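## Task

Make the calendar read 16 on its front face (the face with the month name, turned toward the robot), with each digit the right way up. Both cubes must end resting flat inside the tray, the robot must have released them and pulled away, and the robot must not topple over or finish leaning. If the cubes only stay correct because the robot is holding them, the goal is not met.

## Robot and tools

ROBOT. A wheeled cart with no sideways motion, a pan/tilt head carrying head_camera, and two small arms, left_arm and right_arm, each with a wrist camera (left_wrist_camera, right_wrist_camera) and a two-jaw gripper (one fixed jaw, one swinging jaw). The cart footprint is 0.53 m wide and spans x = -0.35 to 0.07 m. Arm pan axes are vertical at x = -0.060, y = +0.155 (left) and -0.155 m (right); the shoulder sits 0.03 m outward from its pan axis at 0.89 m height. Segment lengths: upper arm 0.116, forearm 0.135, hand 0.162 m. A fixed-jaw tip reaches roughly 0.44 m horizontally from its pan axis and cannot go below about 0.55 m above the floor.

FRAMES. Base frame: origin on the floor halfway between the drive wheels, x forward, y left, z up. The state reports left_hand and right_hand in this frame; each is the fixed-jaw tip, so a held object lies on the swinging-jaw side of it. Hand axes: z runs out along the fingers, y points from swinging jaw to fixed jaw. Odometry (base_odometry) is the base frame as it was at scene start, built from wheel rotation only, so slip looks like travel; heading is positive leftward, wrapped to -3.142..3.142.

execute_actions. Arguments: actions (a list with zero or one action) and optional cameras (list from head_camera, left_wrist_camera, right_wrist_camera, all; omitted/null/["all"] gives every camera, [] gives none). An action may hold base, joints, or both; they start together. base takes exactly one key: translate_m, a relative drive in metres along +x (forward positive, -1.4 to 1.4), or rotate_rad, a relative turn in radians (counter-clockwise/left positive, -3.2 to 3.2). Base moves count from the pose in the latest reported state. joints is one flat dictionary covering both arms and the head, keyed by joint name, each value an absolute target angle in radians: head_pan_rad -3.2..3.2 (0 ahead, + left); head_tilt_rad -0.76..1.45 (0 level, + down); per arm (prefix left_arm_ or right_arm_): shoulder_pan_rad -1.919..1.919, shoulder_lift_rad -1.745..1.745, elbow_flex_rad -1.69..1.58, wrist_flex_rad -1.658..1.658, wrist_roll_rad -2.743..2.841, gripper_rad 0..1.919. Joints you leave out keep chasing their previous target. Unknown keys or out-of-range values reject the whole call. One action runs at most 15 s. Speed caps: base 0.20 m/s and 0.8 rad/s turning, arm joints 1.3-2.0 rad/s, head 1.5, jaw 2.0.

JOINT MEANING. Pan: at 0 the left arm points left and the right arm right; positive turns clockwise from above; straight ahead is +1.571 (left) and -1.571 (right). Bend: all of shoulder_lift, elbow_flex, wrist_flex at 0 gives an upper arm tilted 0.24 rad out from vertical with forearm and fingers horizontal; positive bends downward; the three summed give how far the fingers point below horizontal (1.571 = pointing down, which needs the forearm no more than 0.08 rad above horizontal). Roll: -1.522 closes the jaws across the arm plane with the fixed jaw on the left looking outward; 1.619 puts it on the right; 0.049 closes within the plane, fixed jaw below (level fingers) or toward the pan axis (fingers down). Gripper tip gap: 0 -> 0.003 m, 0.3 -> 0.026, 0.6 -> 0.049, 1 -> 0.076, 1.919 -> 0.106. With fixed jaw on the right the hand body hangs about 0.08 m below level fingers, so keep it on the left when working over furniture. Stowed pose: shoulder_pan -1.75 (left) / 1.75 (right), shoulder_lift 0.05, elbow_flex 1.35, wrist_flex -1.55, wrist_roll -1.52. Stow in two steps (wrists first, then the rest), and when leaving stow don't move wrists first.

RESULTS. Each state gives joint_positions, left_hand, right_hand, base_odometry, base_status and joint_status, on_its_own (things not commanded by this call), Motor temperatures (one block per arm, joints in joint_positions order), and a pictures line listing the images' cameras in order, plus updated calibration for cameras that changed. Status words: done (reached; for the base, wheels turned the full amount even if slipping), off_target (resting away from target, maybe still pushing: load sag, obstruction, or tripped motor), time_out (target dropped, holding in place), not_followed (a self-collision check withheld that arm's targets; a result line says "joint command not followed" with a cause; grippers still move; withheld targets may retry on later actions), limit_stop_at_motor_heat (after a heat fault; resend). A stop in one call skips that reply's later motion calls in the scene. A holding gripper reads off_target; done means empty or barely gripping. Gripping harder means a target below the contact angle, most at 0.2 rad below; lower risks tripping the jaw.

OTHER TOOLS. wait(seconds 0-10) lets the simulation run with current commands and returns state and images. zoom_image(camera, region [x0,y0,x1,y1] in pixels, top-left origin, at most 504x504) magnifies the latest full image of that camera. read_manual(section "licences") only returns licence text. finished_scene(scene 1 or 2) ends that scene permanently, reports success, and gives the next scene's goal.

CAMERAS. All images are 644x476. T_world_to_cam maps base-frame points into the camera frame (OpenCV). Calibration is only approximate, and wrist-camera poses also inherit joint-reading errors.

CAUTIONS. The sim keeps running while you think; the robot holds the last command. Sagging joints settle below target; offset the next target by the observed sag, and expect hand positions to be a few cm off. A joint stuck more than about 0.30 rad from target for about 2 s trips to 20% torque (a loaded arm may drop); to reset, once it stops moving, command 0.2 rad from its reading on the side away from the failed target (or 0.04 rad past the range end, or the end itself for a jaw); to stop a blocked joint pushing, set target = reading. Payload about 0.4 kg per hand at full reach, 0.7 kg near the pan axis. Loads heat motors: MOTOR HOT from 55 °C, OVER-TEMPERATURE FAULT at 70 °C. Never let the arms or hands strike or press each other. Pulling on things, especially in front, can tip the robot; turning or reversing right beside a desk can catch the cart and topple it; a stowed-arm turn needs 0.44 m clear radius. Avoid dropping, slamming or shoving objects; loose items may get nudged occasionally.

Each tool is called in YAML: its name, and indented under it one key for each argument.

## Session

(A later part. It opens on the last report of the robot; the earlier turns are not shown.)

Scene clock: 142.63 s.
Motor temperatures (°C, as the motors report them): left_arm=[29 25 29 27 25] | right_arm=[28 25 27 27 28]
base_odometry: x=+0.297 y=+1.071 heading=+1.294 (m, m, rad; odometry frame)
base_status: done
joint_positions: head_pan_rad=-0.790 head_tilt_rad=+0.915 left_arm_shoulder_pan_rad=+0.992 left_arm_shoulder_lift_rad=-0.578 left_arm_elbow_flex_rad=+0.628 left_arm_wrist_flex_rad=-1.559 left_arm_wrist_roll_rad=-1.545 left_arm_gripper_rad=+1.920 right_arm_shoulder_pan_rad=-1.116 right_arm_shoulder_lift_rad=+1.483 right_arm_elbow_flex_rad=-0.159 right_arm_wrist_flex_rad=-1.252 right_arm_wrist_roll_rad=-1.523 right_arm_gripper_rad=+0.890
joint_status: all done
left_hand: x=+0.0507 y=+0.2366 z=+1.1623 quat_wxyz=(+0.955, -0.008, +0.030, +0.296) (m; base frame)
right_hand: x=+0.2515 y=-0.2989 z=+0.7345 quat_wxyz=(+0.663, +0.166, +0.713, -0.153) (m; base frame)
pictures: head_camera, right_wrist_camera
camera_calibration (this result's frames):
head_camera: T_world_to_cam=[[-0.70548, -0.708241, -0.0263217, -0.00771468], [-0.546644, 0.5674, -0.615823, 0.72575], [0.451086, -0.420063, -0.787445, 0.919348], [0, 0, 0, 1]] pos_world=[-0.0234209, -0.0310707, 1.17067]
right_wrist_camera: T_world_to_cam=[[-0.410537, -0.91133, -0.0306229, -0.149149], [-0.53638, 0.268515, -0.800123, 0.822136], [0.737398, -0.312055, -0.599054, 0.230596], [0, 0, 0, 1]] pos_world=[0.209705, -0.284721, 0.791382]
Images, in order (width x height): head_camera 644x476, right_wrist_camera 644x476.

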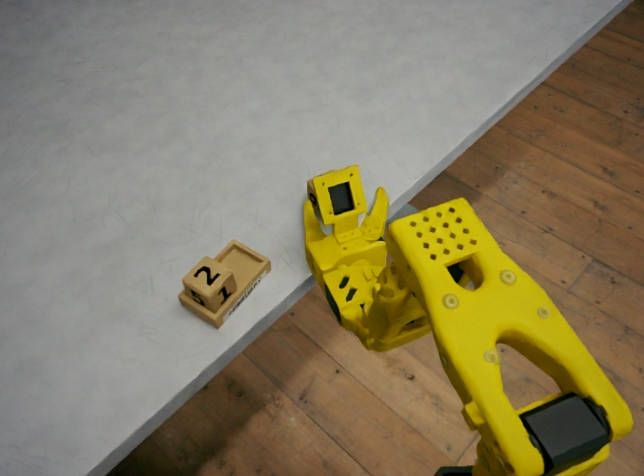

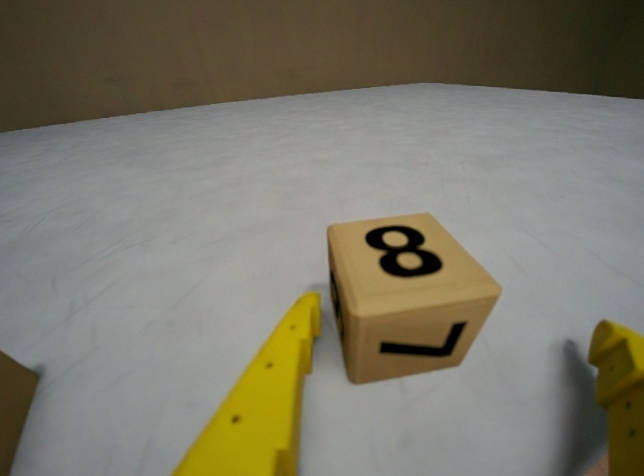

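execute_actions:
  actions:
    - {"base":{"translate_m":0.005},"joints":{"right_arm_gripper_rad":0.22}}
  cameras: ["right_wrist_camera"]

execute_actions:
  actions:
    - {"joints":{"right_arm_shoulder_lift_rad":0.1,"right_arm_elbow_flex_rad":0.08,"right_arm_wrist_flex_rad":0.2}}
  cameras: ["right_wrist_camera"]

execute_actions:
  actions:
    - {"base":{"translate_m":0.093},"joints":{"right_arm_shoulder_pan_rad":-1.37,"right_arm_wrist_flex_rad":1.35,"right_arm_wrist_roll_rad":0.42,"head_tilt_rad":1.05}}
  cameras: ["head_camera","right_wrist_camera"]

Scene clock: 150.87 s.
Motor temperatures (°C, as the motors report them): left_arm=[29 25 29 27 25] | right_arm=[28 26 27 27 28]
base_odometry: x=+0.298 y=+1.075 heading=+1.293 (m, m, rad; odometry frame)
base_status: done
joint_positions: head_pan_rad=-0.790 head_tilt_rad=+0.915 left_arm_shoulder_pan_rad=+0.992 left_arm_shoulder_lift_rad=-0.578 left_arm_elbow_flex_rad=+0.628 left_arm_wrist_flex_rad=-1.559 left_arm_wrist_roll_rad=-1.545 left_arm_gripper_rad=+1.920 right_arm_shoulder_pan_rad=-1.106 right_arm_shoulder_lift_rad=+1.483 right_arm_elbow_flex_rad=-0.151 right_arm_wrist_flex_rad=-1.257 right_arm_wrist_roll_rad=-1.526 right_arm_gripper_rad=+0.390
joint_status: right_arm_gripper_rad off_target (ended at +0.390, target +0.220)
left_hand: x=+0.0507 y=+0.2366 z=+1.1623 quat_wxyz=(+0.955, -0.008, +0.030, +0.296) (m; base frame)
right_hand: x=+0.2492 y=-0.3013 z=+0.7338 quat_wxyz=(+0.662, +0.170, +0.713, -0.155) (m; base frame)
pictures: right_wrist_camera
camera_calibration (this result's frames):
right_wrist_camera: T_world_to_cam=[[-0.419158, -0.907285, -0.0337767, -0.146604], [-0.53492, 0.276846, -0.798258, 0.821744], [0.733599, -0.316528, -0.601367, 0.232357], [0, 0, 0, 1]] pos_world=[0.20766, -0.286961, 0.790744]
Images, in order (width x height): right_wrist_camera 644x476.

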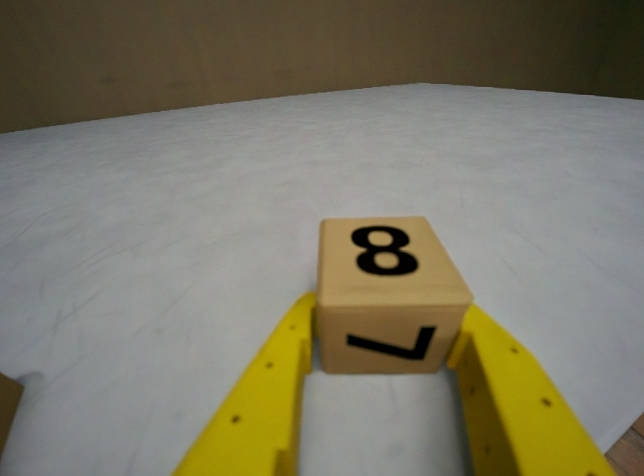

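Scene clock: 152.60 s.
Motor temperatures (°C, as the motors report them): left_arm=[29 25 29 27 25] | right_arm=[28 26 27 27 28]
base_odometry: x=+0.298 y=+1.075 heading=+1.293 (m, m, rad; odometry frame)
base_status: not commanded
joint_positions: head_pan_rad=-0.790 head_tilt_rad=+0.915 left_arm_shoulder_pan_rad=+0.992 left_arm_shoulder_lift_rad=-0.578 left_arm_elbow_flex_rad=+0.628 left_arm_wrist_flex_rad=-1.559 left_arm_wrist_roll_rad=-1.545 left_arm_gripper_rad=+1.920 right_arm_shoulder_pan_rad=-1.106 right_arm_shoulder_lift_rad=+0.158 right_arm_elbow_flex_rad=+0.085 right_arm_wrist_flex_rad=+0.199 right_arm_wrist_roll_rad=-1.526 right_arm_gripper_rad=+0.390
joint_status: all done
left_hand: x=+0.0507 y=+0.2366 z=+1.1623 quat_wxyz=(+0.955, -0.008, +0.030, +0.296) (m; base frame)
right_hand: x=+0.2590 y=-0.3062 z=+0.9045 quat_wxyz=(+0.521, +0.196, +0.822, -0.122) (m; base frame)
pictures: right_wrist_camera
camera_calibration (this result's frames):
right_wrist_camera: T_world_to_cam=[[-0.43186, -0.900922, -0.0428582, -0.127732], [-0.754976, 0.387081, -0.52932, 0.812089], [0.493466, -0.196235, -0.847339, 0.647779], [0, 0, 0, 1]] pos_world=[0.238288, -0.302304, 0.973269]
Images, in order (width x height): right_wrist_camera 644x476.

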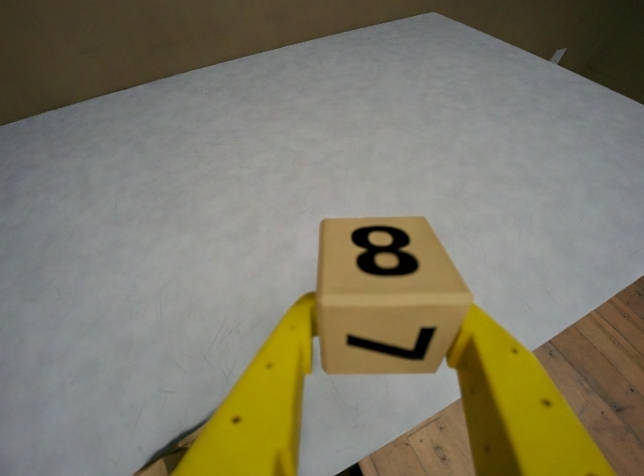

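Scene clock: 154.87 s.
Motor temperatures (°C, as the motors report them): left_arm=[29 25 29 27 25] | right_arm=[28 26 27 27 28]
base_odometry: x=+0.324 y=+1.165 heading=+1.291 (m, m, rad; odometry frame)
base_status: done
joint_positions: head_pan_rad=-0.790 head_tilt_rad=+1.045 left_arm_shoulder_pan_rad=+0.992 left_arm_shoulder_lift_rad=-0.578 left_arm_elbow_flex_rad=+0.628 left_arm_wrist_flex_rad=-1.559 left_arm_wrist_roll_rad=-1.545 left_arm_gripper_rad=+1.920 right_arm_shoulder_pan_rad=-1.360 right_arm_shoulder_lift_rad=+0.147 right_arm_elbow_flex_rad=+0.085 right_arm_wrist_flex_rad=+1.341 right_arm_wrist_roll_rad=+0.410 right_arm_gripper_rad=+0.390
joint_status: all done
left_hand: x=+0.0507 y=+0.2366 z=+1.1623 quat_wxyz=(+0.955, -0.008, +0.030, +0.296) (m; base frame)
right_hand: x=+0.1343 y=-0.1999 z=+0.8147 quat_wxyz=(+0.000, -0.758, +0.652, +0.001) (m; base frame)
pictures: head_camera, right_wrist_camera
camera_calibration (this result's frames):
head_camera: T_world_to_cam=[[-0.707929, -0.705768, -0.0269943, -0.00705549], [-0.598263, 0.619533, -0.508193, 0.599442], [0.37539, -0.343615, -0.86082, 1.00025], [0, 0, 0, 1]] pos_world=[-0.0218531, -0.0326542, 1.16547]
right_wrist_camera: T_world_to_cam=[[0.991865, 0.122115, -0.0359312, -0.0820729], [0.122103, -0.832984, 0.539656, -0.603362], [0.0359699, -0.539654, -0.841118, 0.641839], [0, 0, 0, 1]] pos_world=[0.131991, -0.146197, 0.862522]
Images, in order (width x height): head_camera 644x476, right_wrist_camera 644x476.

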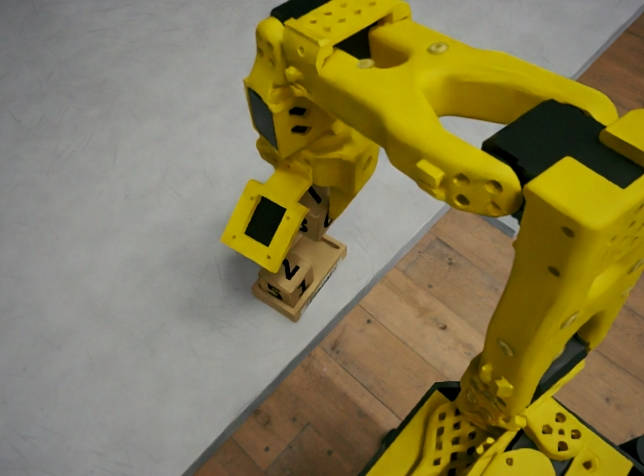

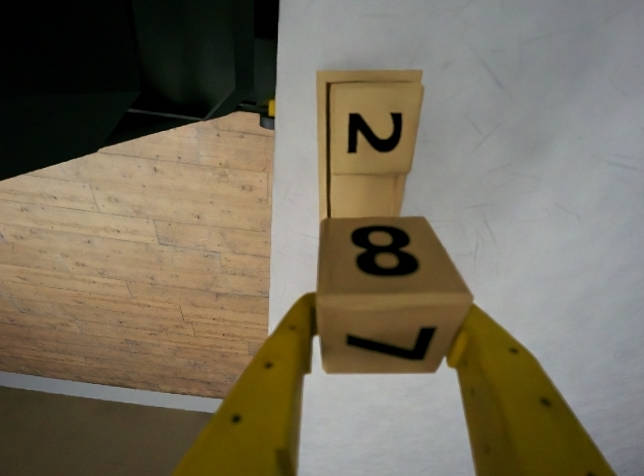

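execute_actions:
  actions:
    - {"joints":{"right_arm_shoulder_lift_rad":0.295,"right_arm_elbow_flex_rad":0.195,"right_arm_wrist_flex_rad":1.06}}
  cameras: ["head_camera","right_wrist_camera"]

Scene clock: 161.87 s.
Motor temperatures (°C, as the motors report them): left_arm=[29 25 29 27 25] | right_arm=[28 26 27 27 28]
base_odometry: x=+0.324 y=+1.165 heading=+1.291 (m, m, rad; odometry frame)
base_status: not commanded
joint_positions: head_pan_rad=-0.790 head_tilt_rad=+1.045 left_arm_shoulder_pan_rad=+0.992 left_arm_shoulder_lift_rad=-0.578 left_arm_elbow_flex_rad=+0.628 left_arm_wrist_flex_rad=-1.559 left_arm_wrist_roll_rad=-1.545 left_arm_gripper_rad=+1.920 right_arm_shoulder_pan_rad=-1.360 right_arm_shoulder_lift_rad=+0.305 right_arm_elbow_flex_rad=+0.196 right_arm_wrist_flex_rad=+1.069 right_arm_wrist_roll_rad=+0.410 right_arm_gripper_rad=+0.389
joint_status: all done
left_hand: x=+0.0507 y=+0.2366 z=+1.1623 quat_wxyz=(+0.955, -0.008, +0.030, +0.296) (m; base frame)
right_hand: x=+0.1394 y=-0.2010 z=+0.7722 quat_wxyz=(+0.000, -0.758, +0.652, +0.000) (m; base frame)
pictures: head_camera, right_wrist_camera
camera_calibration (this result's frames):
head_camera: T_world_to_cam=[[-0.707929, -0.705768, -0.0269943, -0.0070555], [-0.598263, 0.619533, -0.508193, 0.599442], [0.37539, -0.343615, -0.86082, 1.00025], [0, 0, 0, 1]] pos_world=[-0.0218531, -0.0326542, 1.16547]
right_wrist_camera: T_world_to_cam=[[0.991969, 0.122093, -0.0330343, -0.0907464], [0.120483, -0.832636, 0.540556, -0.582339], [0.0384923, -0.540195, -0.840659, 0.604494], [0, 0, 0, 1]] pos_world=[0.136911, -0.147252, 0.819962]
Images, in order (width x height): head_camera 644x476, right_wrist_camera 644x476.

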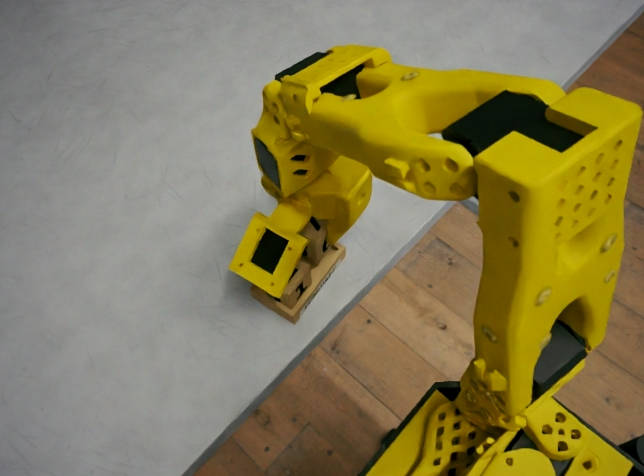

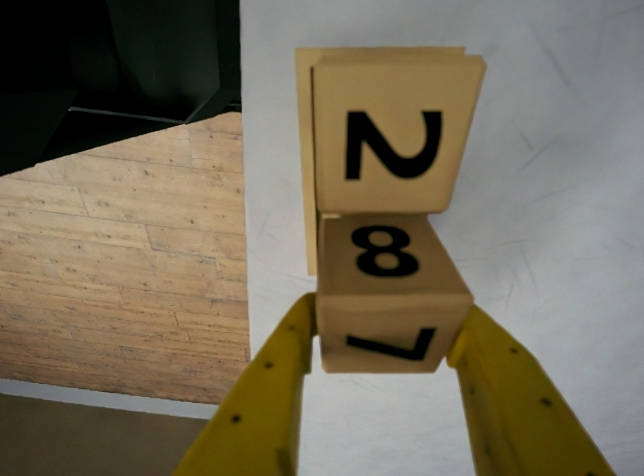

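execute_actions:
  actions:
    - {"joints":{"right_arm_shoulder_pan_rad":-1.405,"right_arm_elbow_flex_rad":0.23,"right_arm_wrist_flex_rad":1.025}}
  cameras: ["right_wrist_camera"]

execute_actions:
  actions:
    - {"joints":{"right_arm_shoulder_lift_rad":0.33,"right_arm_elbow_flex_rad":0.25,"right_arm_wrist_flex_rad":0.97}}
  cameras: ["right_wrist_camera"]

Scene clock: 167.97 s.
Motor temperatures (°C, as the motors report them): left_arm=[29 25 29 27 25] | right_arm=[28 26 27 27 28]
base_odometry: x=+0.324 y=+1.165 heading=+1.291 (m, m, rad; odometry frame)
base_status: not commanded
joint_positions: head_pan_rad=-0.790 head_tilt_rad=+1.045 left_arm_shoulder_pan_rad=+0.992 left_arm_shoulder_lift_rad=-0.578 left_arm_elbow_flex_rad=+0.628 left_arm_wrist_flex_rad=-1.559 left_arm_wrist_roll_rad=-1.545 left_arm_gripper_rad=+1.920 right_arm_shoulder_pan_rad=-1.390 right_arm_shoulder_lift_rad=+0.305 right_arm_elbow_flex_rad=+0.231 right_arm_wrist_flex_rad=+1.034 right_arm_wrist_roll_rad=+0.410 right_arm_gripper_rad=+0.389
joint_status: all done
left_hand: x=+0.0507 y=+0.2366 z=+1.1623 quat_wxyz=(+0.955, -0.008, +0.030, +0.296) (m; base frame)
right_hand: x=+0.1386 y=-0.1945 z=+0.7680 quat_wxyz=(+0.000, -0.768, +0.640, +0.000) (m; base frame)
pictures: right_wrist_camera
camera_calibration (this result's frames):
right_wrist_camera: T_world_to_cam=[[0.987757, 0.152464, -0.0330343, -0.084355], [0.145967, -0.828548, 0.540556, -0.577249], [0.0550446, -0.53876, -0.840659, 0.602489], [0, 0, 0, 1]] pos_world=[0.134418, -0.140821, 0.815737]
Images, in order (width x height): right_wrist_camera 644x476.

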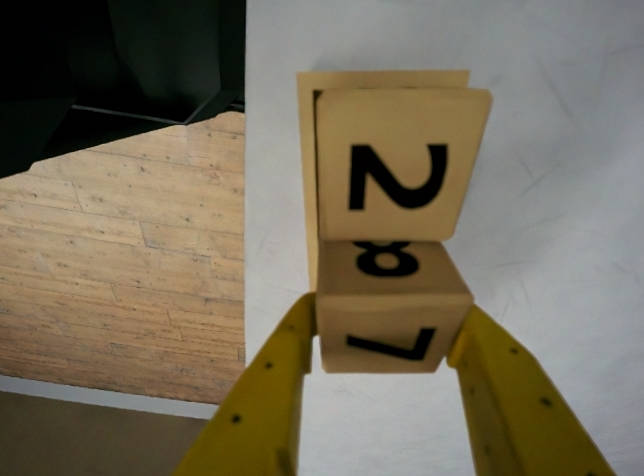

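Scene clock: 168.60 s.
Motor temperatures (°C, as the motors report them): left_arm=[29 25 29 27 25] | right_arm=[28 26 27 27 28]
base_odometry: x=+0.324 y=+1.165 heading=+1.291 (m, m, rad; odometry frame)
base_status: not commanded
joint_positions: head_pan_rad=-0.790 head_tilt_rad=+1.045 left_arm_shoulder_pan_rad=+0.992 left_arm_shoulder_lift_rad=-0.578 left_arm_elbow_flex_rad=+0.628 left_arm_wrist_flex_rad=-1.559 left_arm_wrist_roll_rad=-1.545 left_arm_gripper_rad=+1.920 right_arm_shoulder_pan_rad=-1.393 right_arm_shoulder_lift_rad=+0.340 right_arm_elbow_flex_rad=+0.249 right_arm_wrist_flex_rad=+0.978 right_arm_wrist_roll_rad=+0.410 right_arm_gripper_rad=+0.389
joint_status: all done
left_hand: x=+0.0507 y=+0.2366 z=+1.1623 quat_wxyz=(+0.955, -0.008, +0.030, +0.296) (m; base frame)
right_hand: x=+0.1387 y=-0.1939 z=+0.7595 quat_wxyz=(+0.001, -0.769, +0.639, -0.001) (m; base frame)
pictures: right_wrist_camera
camera_calibration (this result's frames):
right_wrist_camera: T_world_to_cam=[[0.987333, 0.155484, -0.0315857, -0.0853699], [0.147692, -0.82795, 0.541004, -0.572662], [0.0579663, -0.538816, -0.840427, 0.595078], [0, 0, 0, 1]] pos_world=[0.134372, -0.140224, 0.807235]
Images, in order (width x height): right_wrist_camera 644x476.

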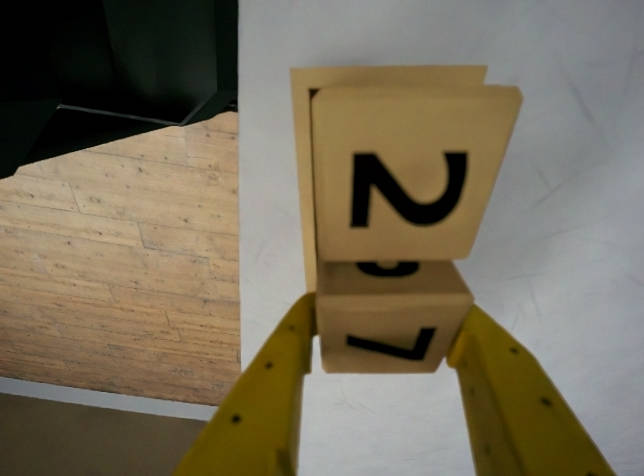

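execute_actions:
  actions:
    - {"joints":{"right_arm_shoulder_lift_rad":0.355,"right_arm_elbow_flex_rad":0.27,"right_arm_wrist_flex_rad":0.93}}
  cameras: ["right_wrist_camera"]

execute_actions:
  actions:
    - {"joints":{"right_arm_gripper_rad":0.8}}
  cameras: ["right_wrist_camera"]

execute_actions:
  actions:
    - {"base":{"translate_m":-0.008},"joints":{"right_arm_shoulder_lift_rad":0.08,"right_arm_elbow_flex_rad":0.07,"right_arm_wrist_flex_rad":1.35}}
  cameras: []

execute_actions:
  actions:
    - {"base":{"translate_m":-0.2},"joints":{"right_arm_shoulder_lift_rad":-0.4,"right_arm_shoulder_pan_rad":-0.7,"head_pan_rad":-0.35,"head_tilt_rad":0.85}}
  cameras: ["head_camera"]

Scene clock: 176.37 s.
Motor temperatures (°C, as the motors report them): left_arm=[29 25 29 27 25] | right_arm=[28 26 27 27 28]
base_odometry: x=+0.324 y=+1.165 heading=+1.291 (m, m, rad; odometry frame)
base_status: not commanded
joint_positions: head_pan_rad=-0.790 head_tilt_rad=+1.045 left_arm_shoulder_pan_rad=+0.992 left_arm_shoulder_lift_rad=-0.578 left_arm_elbow_flex_rad=+0.628 left_arm_wrist_flex_rad=-1.559 left_arm_wrist_roll_rad=-1.545 left_arm_gripper_rad=+1.920 right_arm_shoulder_pan_rad=-1.393 right_arm_shoulder_lift_rad=+0.359 right_arm_elbow_flex_rad=+0.269 right_arm_wrist_flex_rad=+0.946 right_arm_wrist_roll_rad=+0.410 right_arm_gripper_rad=+0.389
joint_status: all done
left_hand: x=+0.0507 y=+0.2366 z=+1.1623 quat_wxyz=(+0.955, -0.008, +0.030, +0.296) (m; base frame)
right_hand: x=+0.1368 y=-0.1935 z=+0.7540 quat_wxyz=(-0.001, -0.769, +0.639, +0.002) (m; base frame)
pictures: right_wrist_camera
camera_calibration (this result's frames):
right_wrist_camera: T_world_to_cam=[[0.987125, 0.155522, -0.0373796, -0.0792416], [0.150954, -0.828536, 0.539205, -0.5683], [0.0528878, -0.537905, -0.841345, 0.59232], [0, 0, 0, 1]] pos_world=[0.132682, -0.139921, 0.801813]
Images, in order (width x height): right_wrist_camera 644x476.

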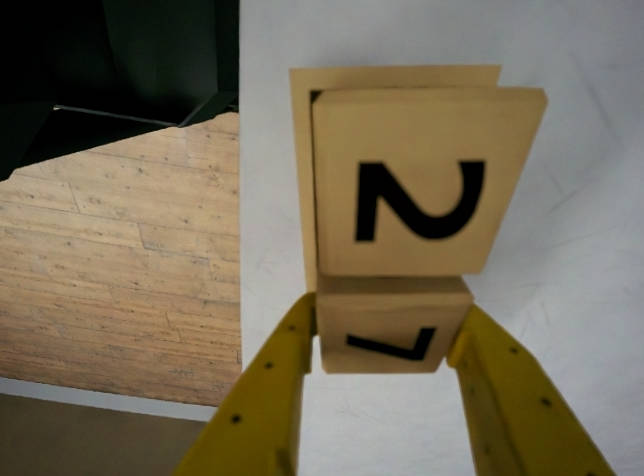

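Scene clock: 177.20 s.
Motor temperatures (°C, as the motors report them): left_arm=[29 25 29 27 25] | right_arm=[28 26 27 27 28]
base_odometry: x=+0.324 y=+1.165 heading=+1.291 (m, m, rad; odometry frame)
base_status: not commanded
joint_positions: head_pan_rad=-0.790 head_tilt_rad=+1.045 left_arm_shoulder_pan_rad=+0.992 left_arm_shoulder_lift_rad=-0.578 left_arm_elbow_flex_rad=+0.628 left_arm_wrist_flex_rad=-1.559 left_arm_wrist_roll_rad=-1.545 left_arm_gripper_rad=+1.920 right_arm_shoulder_pan_rad=-1.393 right_arm_shoulder_lift_rad=+0.363 right_arm_elbow_flex_rad=+0.269 right_arm_wrist_flex_rad=+0.939 right_arm_wrist_roll_rad=+0.410 right_arm_gripper_rad=+0.789
joint_status: all done
left_hand: x=+0.0507 y=+0.2366 z=+1.1623 quat_wxyz=(+0.955, -0.008, +0.030, +0.296) (m; base frame)
right_hand: x=+0.1373 y=-0.1936 z=+0.7532 quat_wxyz=(+0.000, -0.769, +0.639, +0.000) (m; base frame)
pictures: right_wrist_camera
camera_calibration (this result's frames):
right_wrist_camera: T_world_to_cam=[[0.987233, 0.155502, -0.0344828, -0.0820258], [0.149325, -0.828243, 0.540107, -0.568417], [0.0554278, -0.538361, -0.84089, 0.590745], [0, 0, 0, 1]] pos_world=[0.133114, -0.139998, 0.800929]
Images, in order (width x height): right_wrist_camera 644x476.

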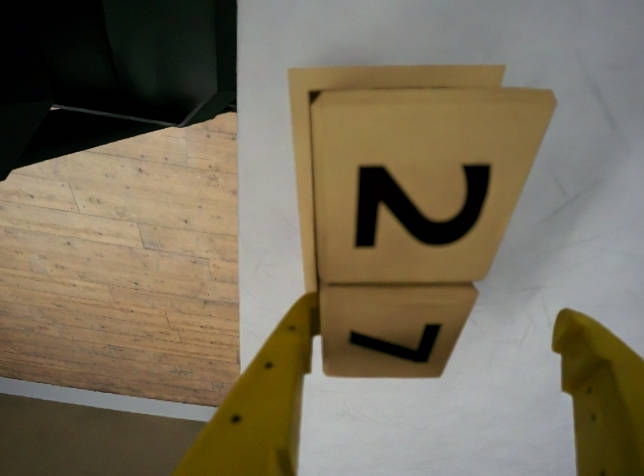

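Scene clock: 178.27 s.
Motor temperatures (°C, as the motors report them): left_arm=[29 25 29 27 25] | right_arm=[28 26 27 27 28]
base_odometry: x=+0.322 y=+1.156 heading=+1.290 (m, m, rad; odometry frame)
base_status: done
joint_positions: head_pan_rad=-0.790 head_tilt_rad=+1.045 left_arm_shoulder_pan_rad=+0.992 left_arm_shoulder_lift_rad=-0.578 left_arm_elbow_flex_rad=+0.628 left_arm_wrist_flex_rad=-1.559 left_arm_wrist_roll_rad=-1.545 left_arm_gripper_rad=+1.920 right_arm_shoulder_pan_rad=-1.393 right_arm_shoulder_lift_rad=+0.124 right_arm_elbow_flex_rad=+0.107 right_arm_wrist_flex_rad=+1.342 right_arm_wrist_roll_rad=+0.410 right_arm_gripper_rad=+0.790
joint_status: all done
left_hand: x=+0.0507 y=+0.2366 z=+1.1623 quat_wxyz=(+0.955, -0.008, +0.030, +0.296) (m; base frame)
right_hand: x=+0.1333 y=-0.1929 z=+0.8159 quat_wxyz=(+0.000, -0.769, +0.639, +0.001) (m; base frame)
pictures: none
No camera images: the call's "cameras" was empty. Leave "cameras" out to get every camera's image.

Scene clock: 180.03 s.
Motor temperatures (°C, as the motors report them): left_arm=[29 25 29 27 25] | right_arm=[28 26 27 27 28]
base_odometry: x=+0.267 y=+0.964 heading=+1.293 (m, m, rad; odometry frame)
base_status: done
joint_positions: head_pan_rad=-0.360 head_tilt_rad=+0.865 left_arm_shoulder_pan_rad=+0.992 left_arm_shoulder_lift_rad=-0.578 left_arm_elbow_flex_rad=+0.628 left_arm_wrist_flex_rad=-1.559 left_arm_wrist_roll_rad=-1.545 left_arm_gripper_rad=+1.920 right_arm_shoulder_pan_rad=-0.711 right_arm_shoulder_lift_rad=-0.367 right_arm_elbow_flex_rad=+0.107 right_arm_wrist_flex_rad=+1.345 right_arm_wrist_roll_rad=+0.410 right_arm_gripper_rad=+0.790
joint_status: all done
left_hand: x=+0.0507 y=+0.2366 z=+1.1623 quat_wxyz=(+0.955, -0.008, +0.030, +0.296) (m; base frame)
right_hand: x=+0.0770 y=-0.3190 z=+0.9035 quat_wxyz=(+0.042, -0.496, +0.835, -0.237) (m; base frame)
pictures: head_camera
camera_calibration (this result's frames):
head_camera: T_world_to_cam=[[-0.344426, -0.938455, -0.0259434, 0.00881944], [-0.703729, 0.276372, -0.65451, 0.762896], [0.621398, -0.207173, -0.755608, 0.890709], [0, 0, 0, 1]] pos_world=[-0.0135752, -0.0180355, 1.17258]
Images, in order (width x height): head_camera 644x476.

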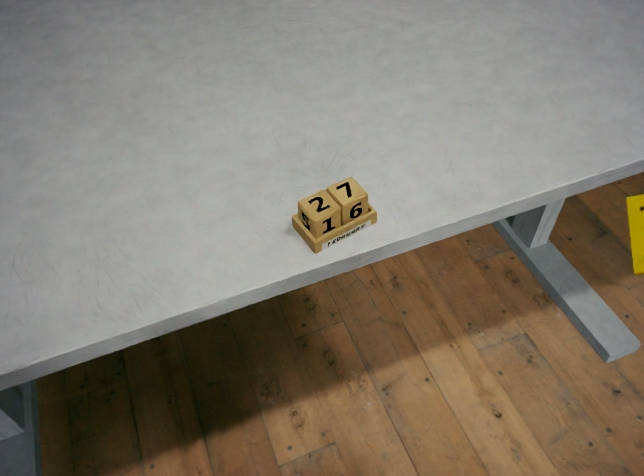

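finished_scene:
  scene: 2

The scene is finished: the task was done.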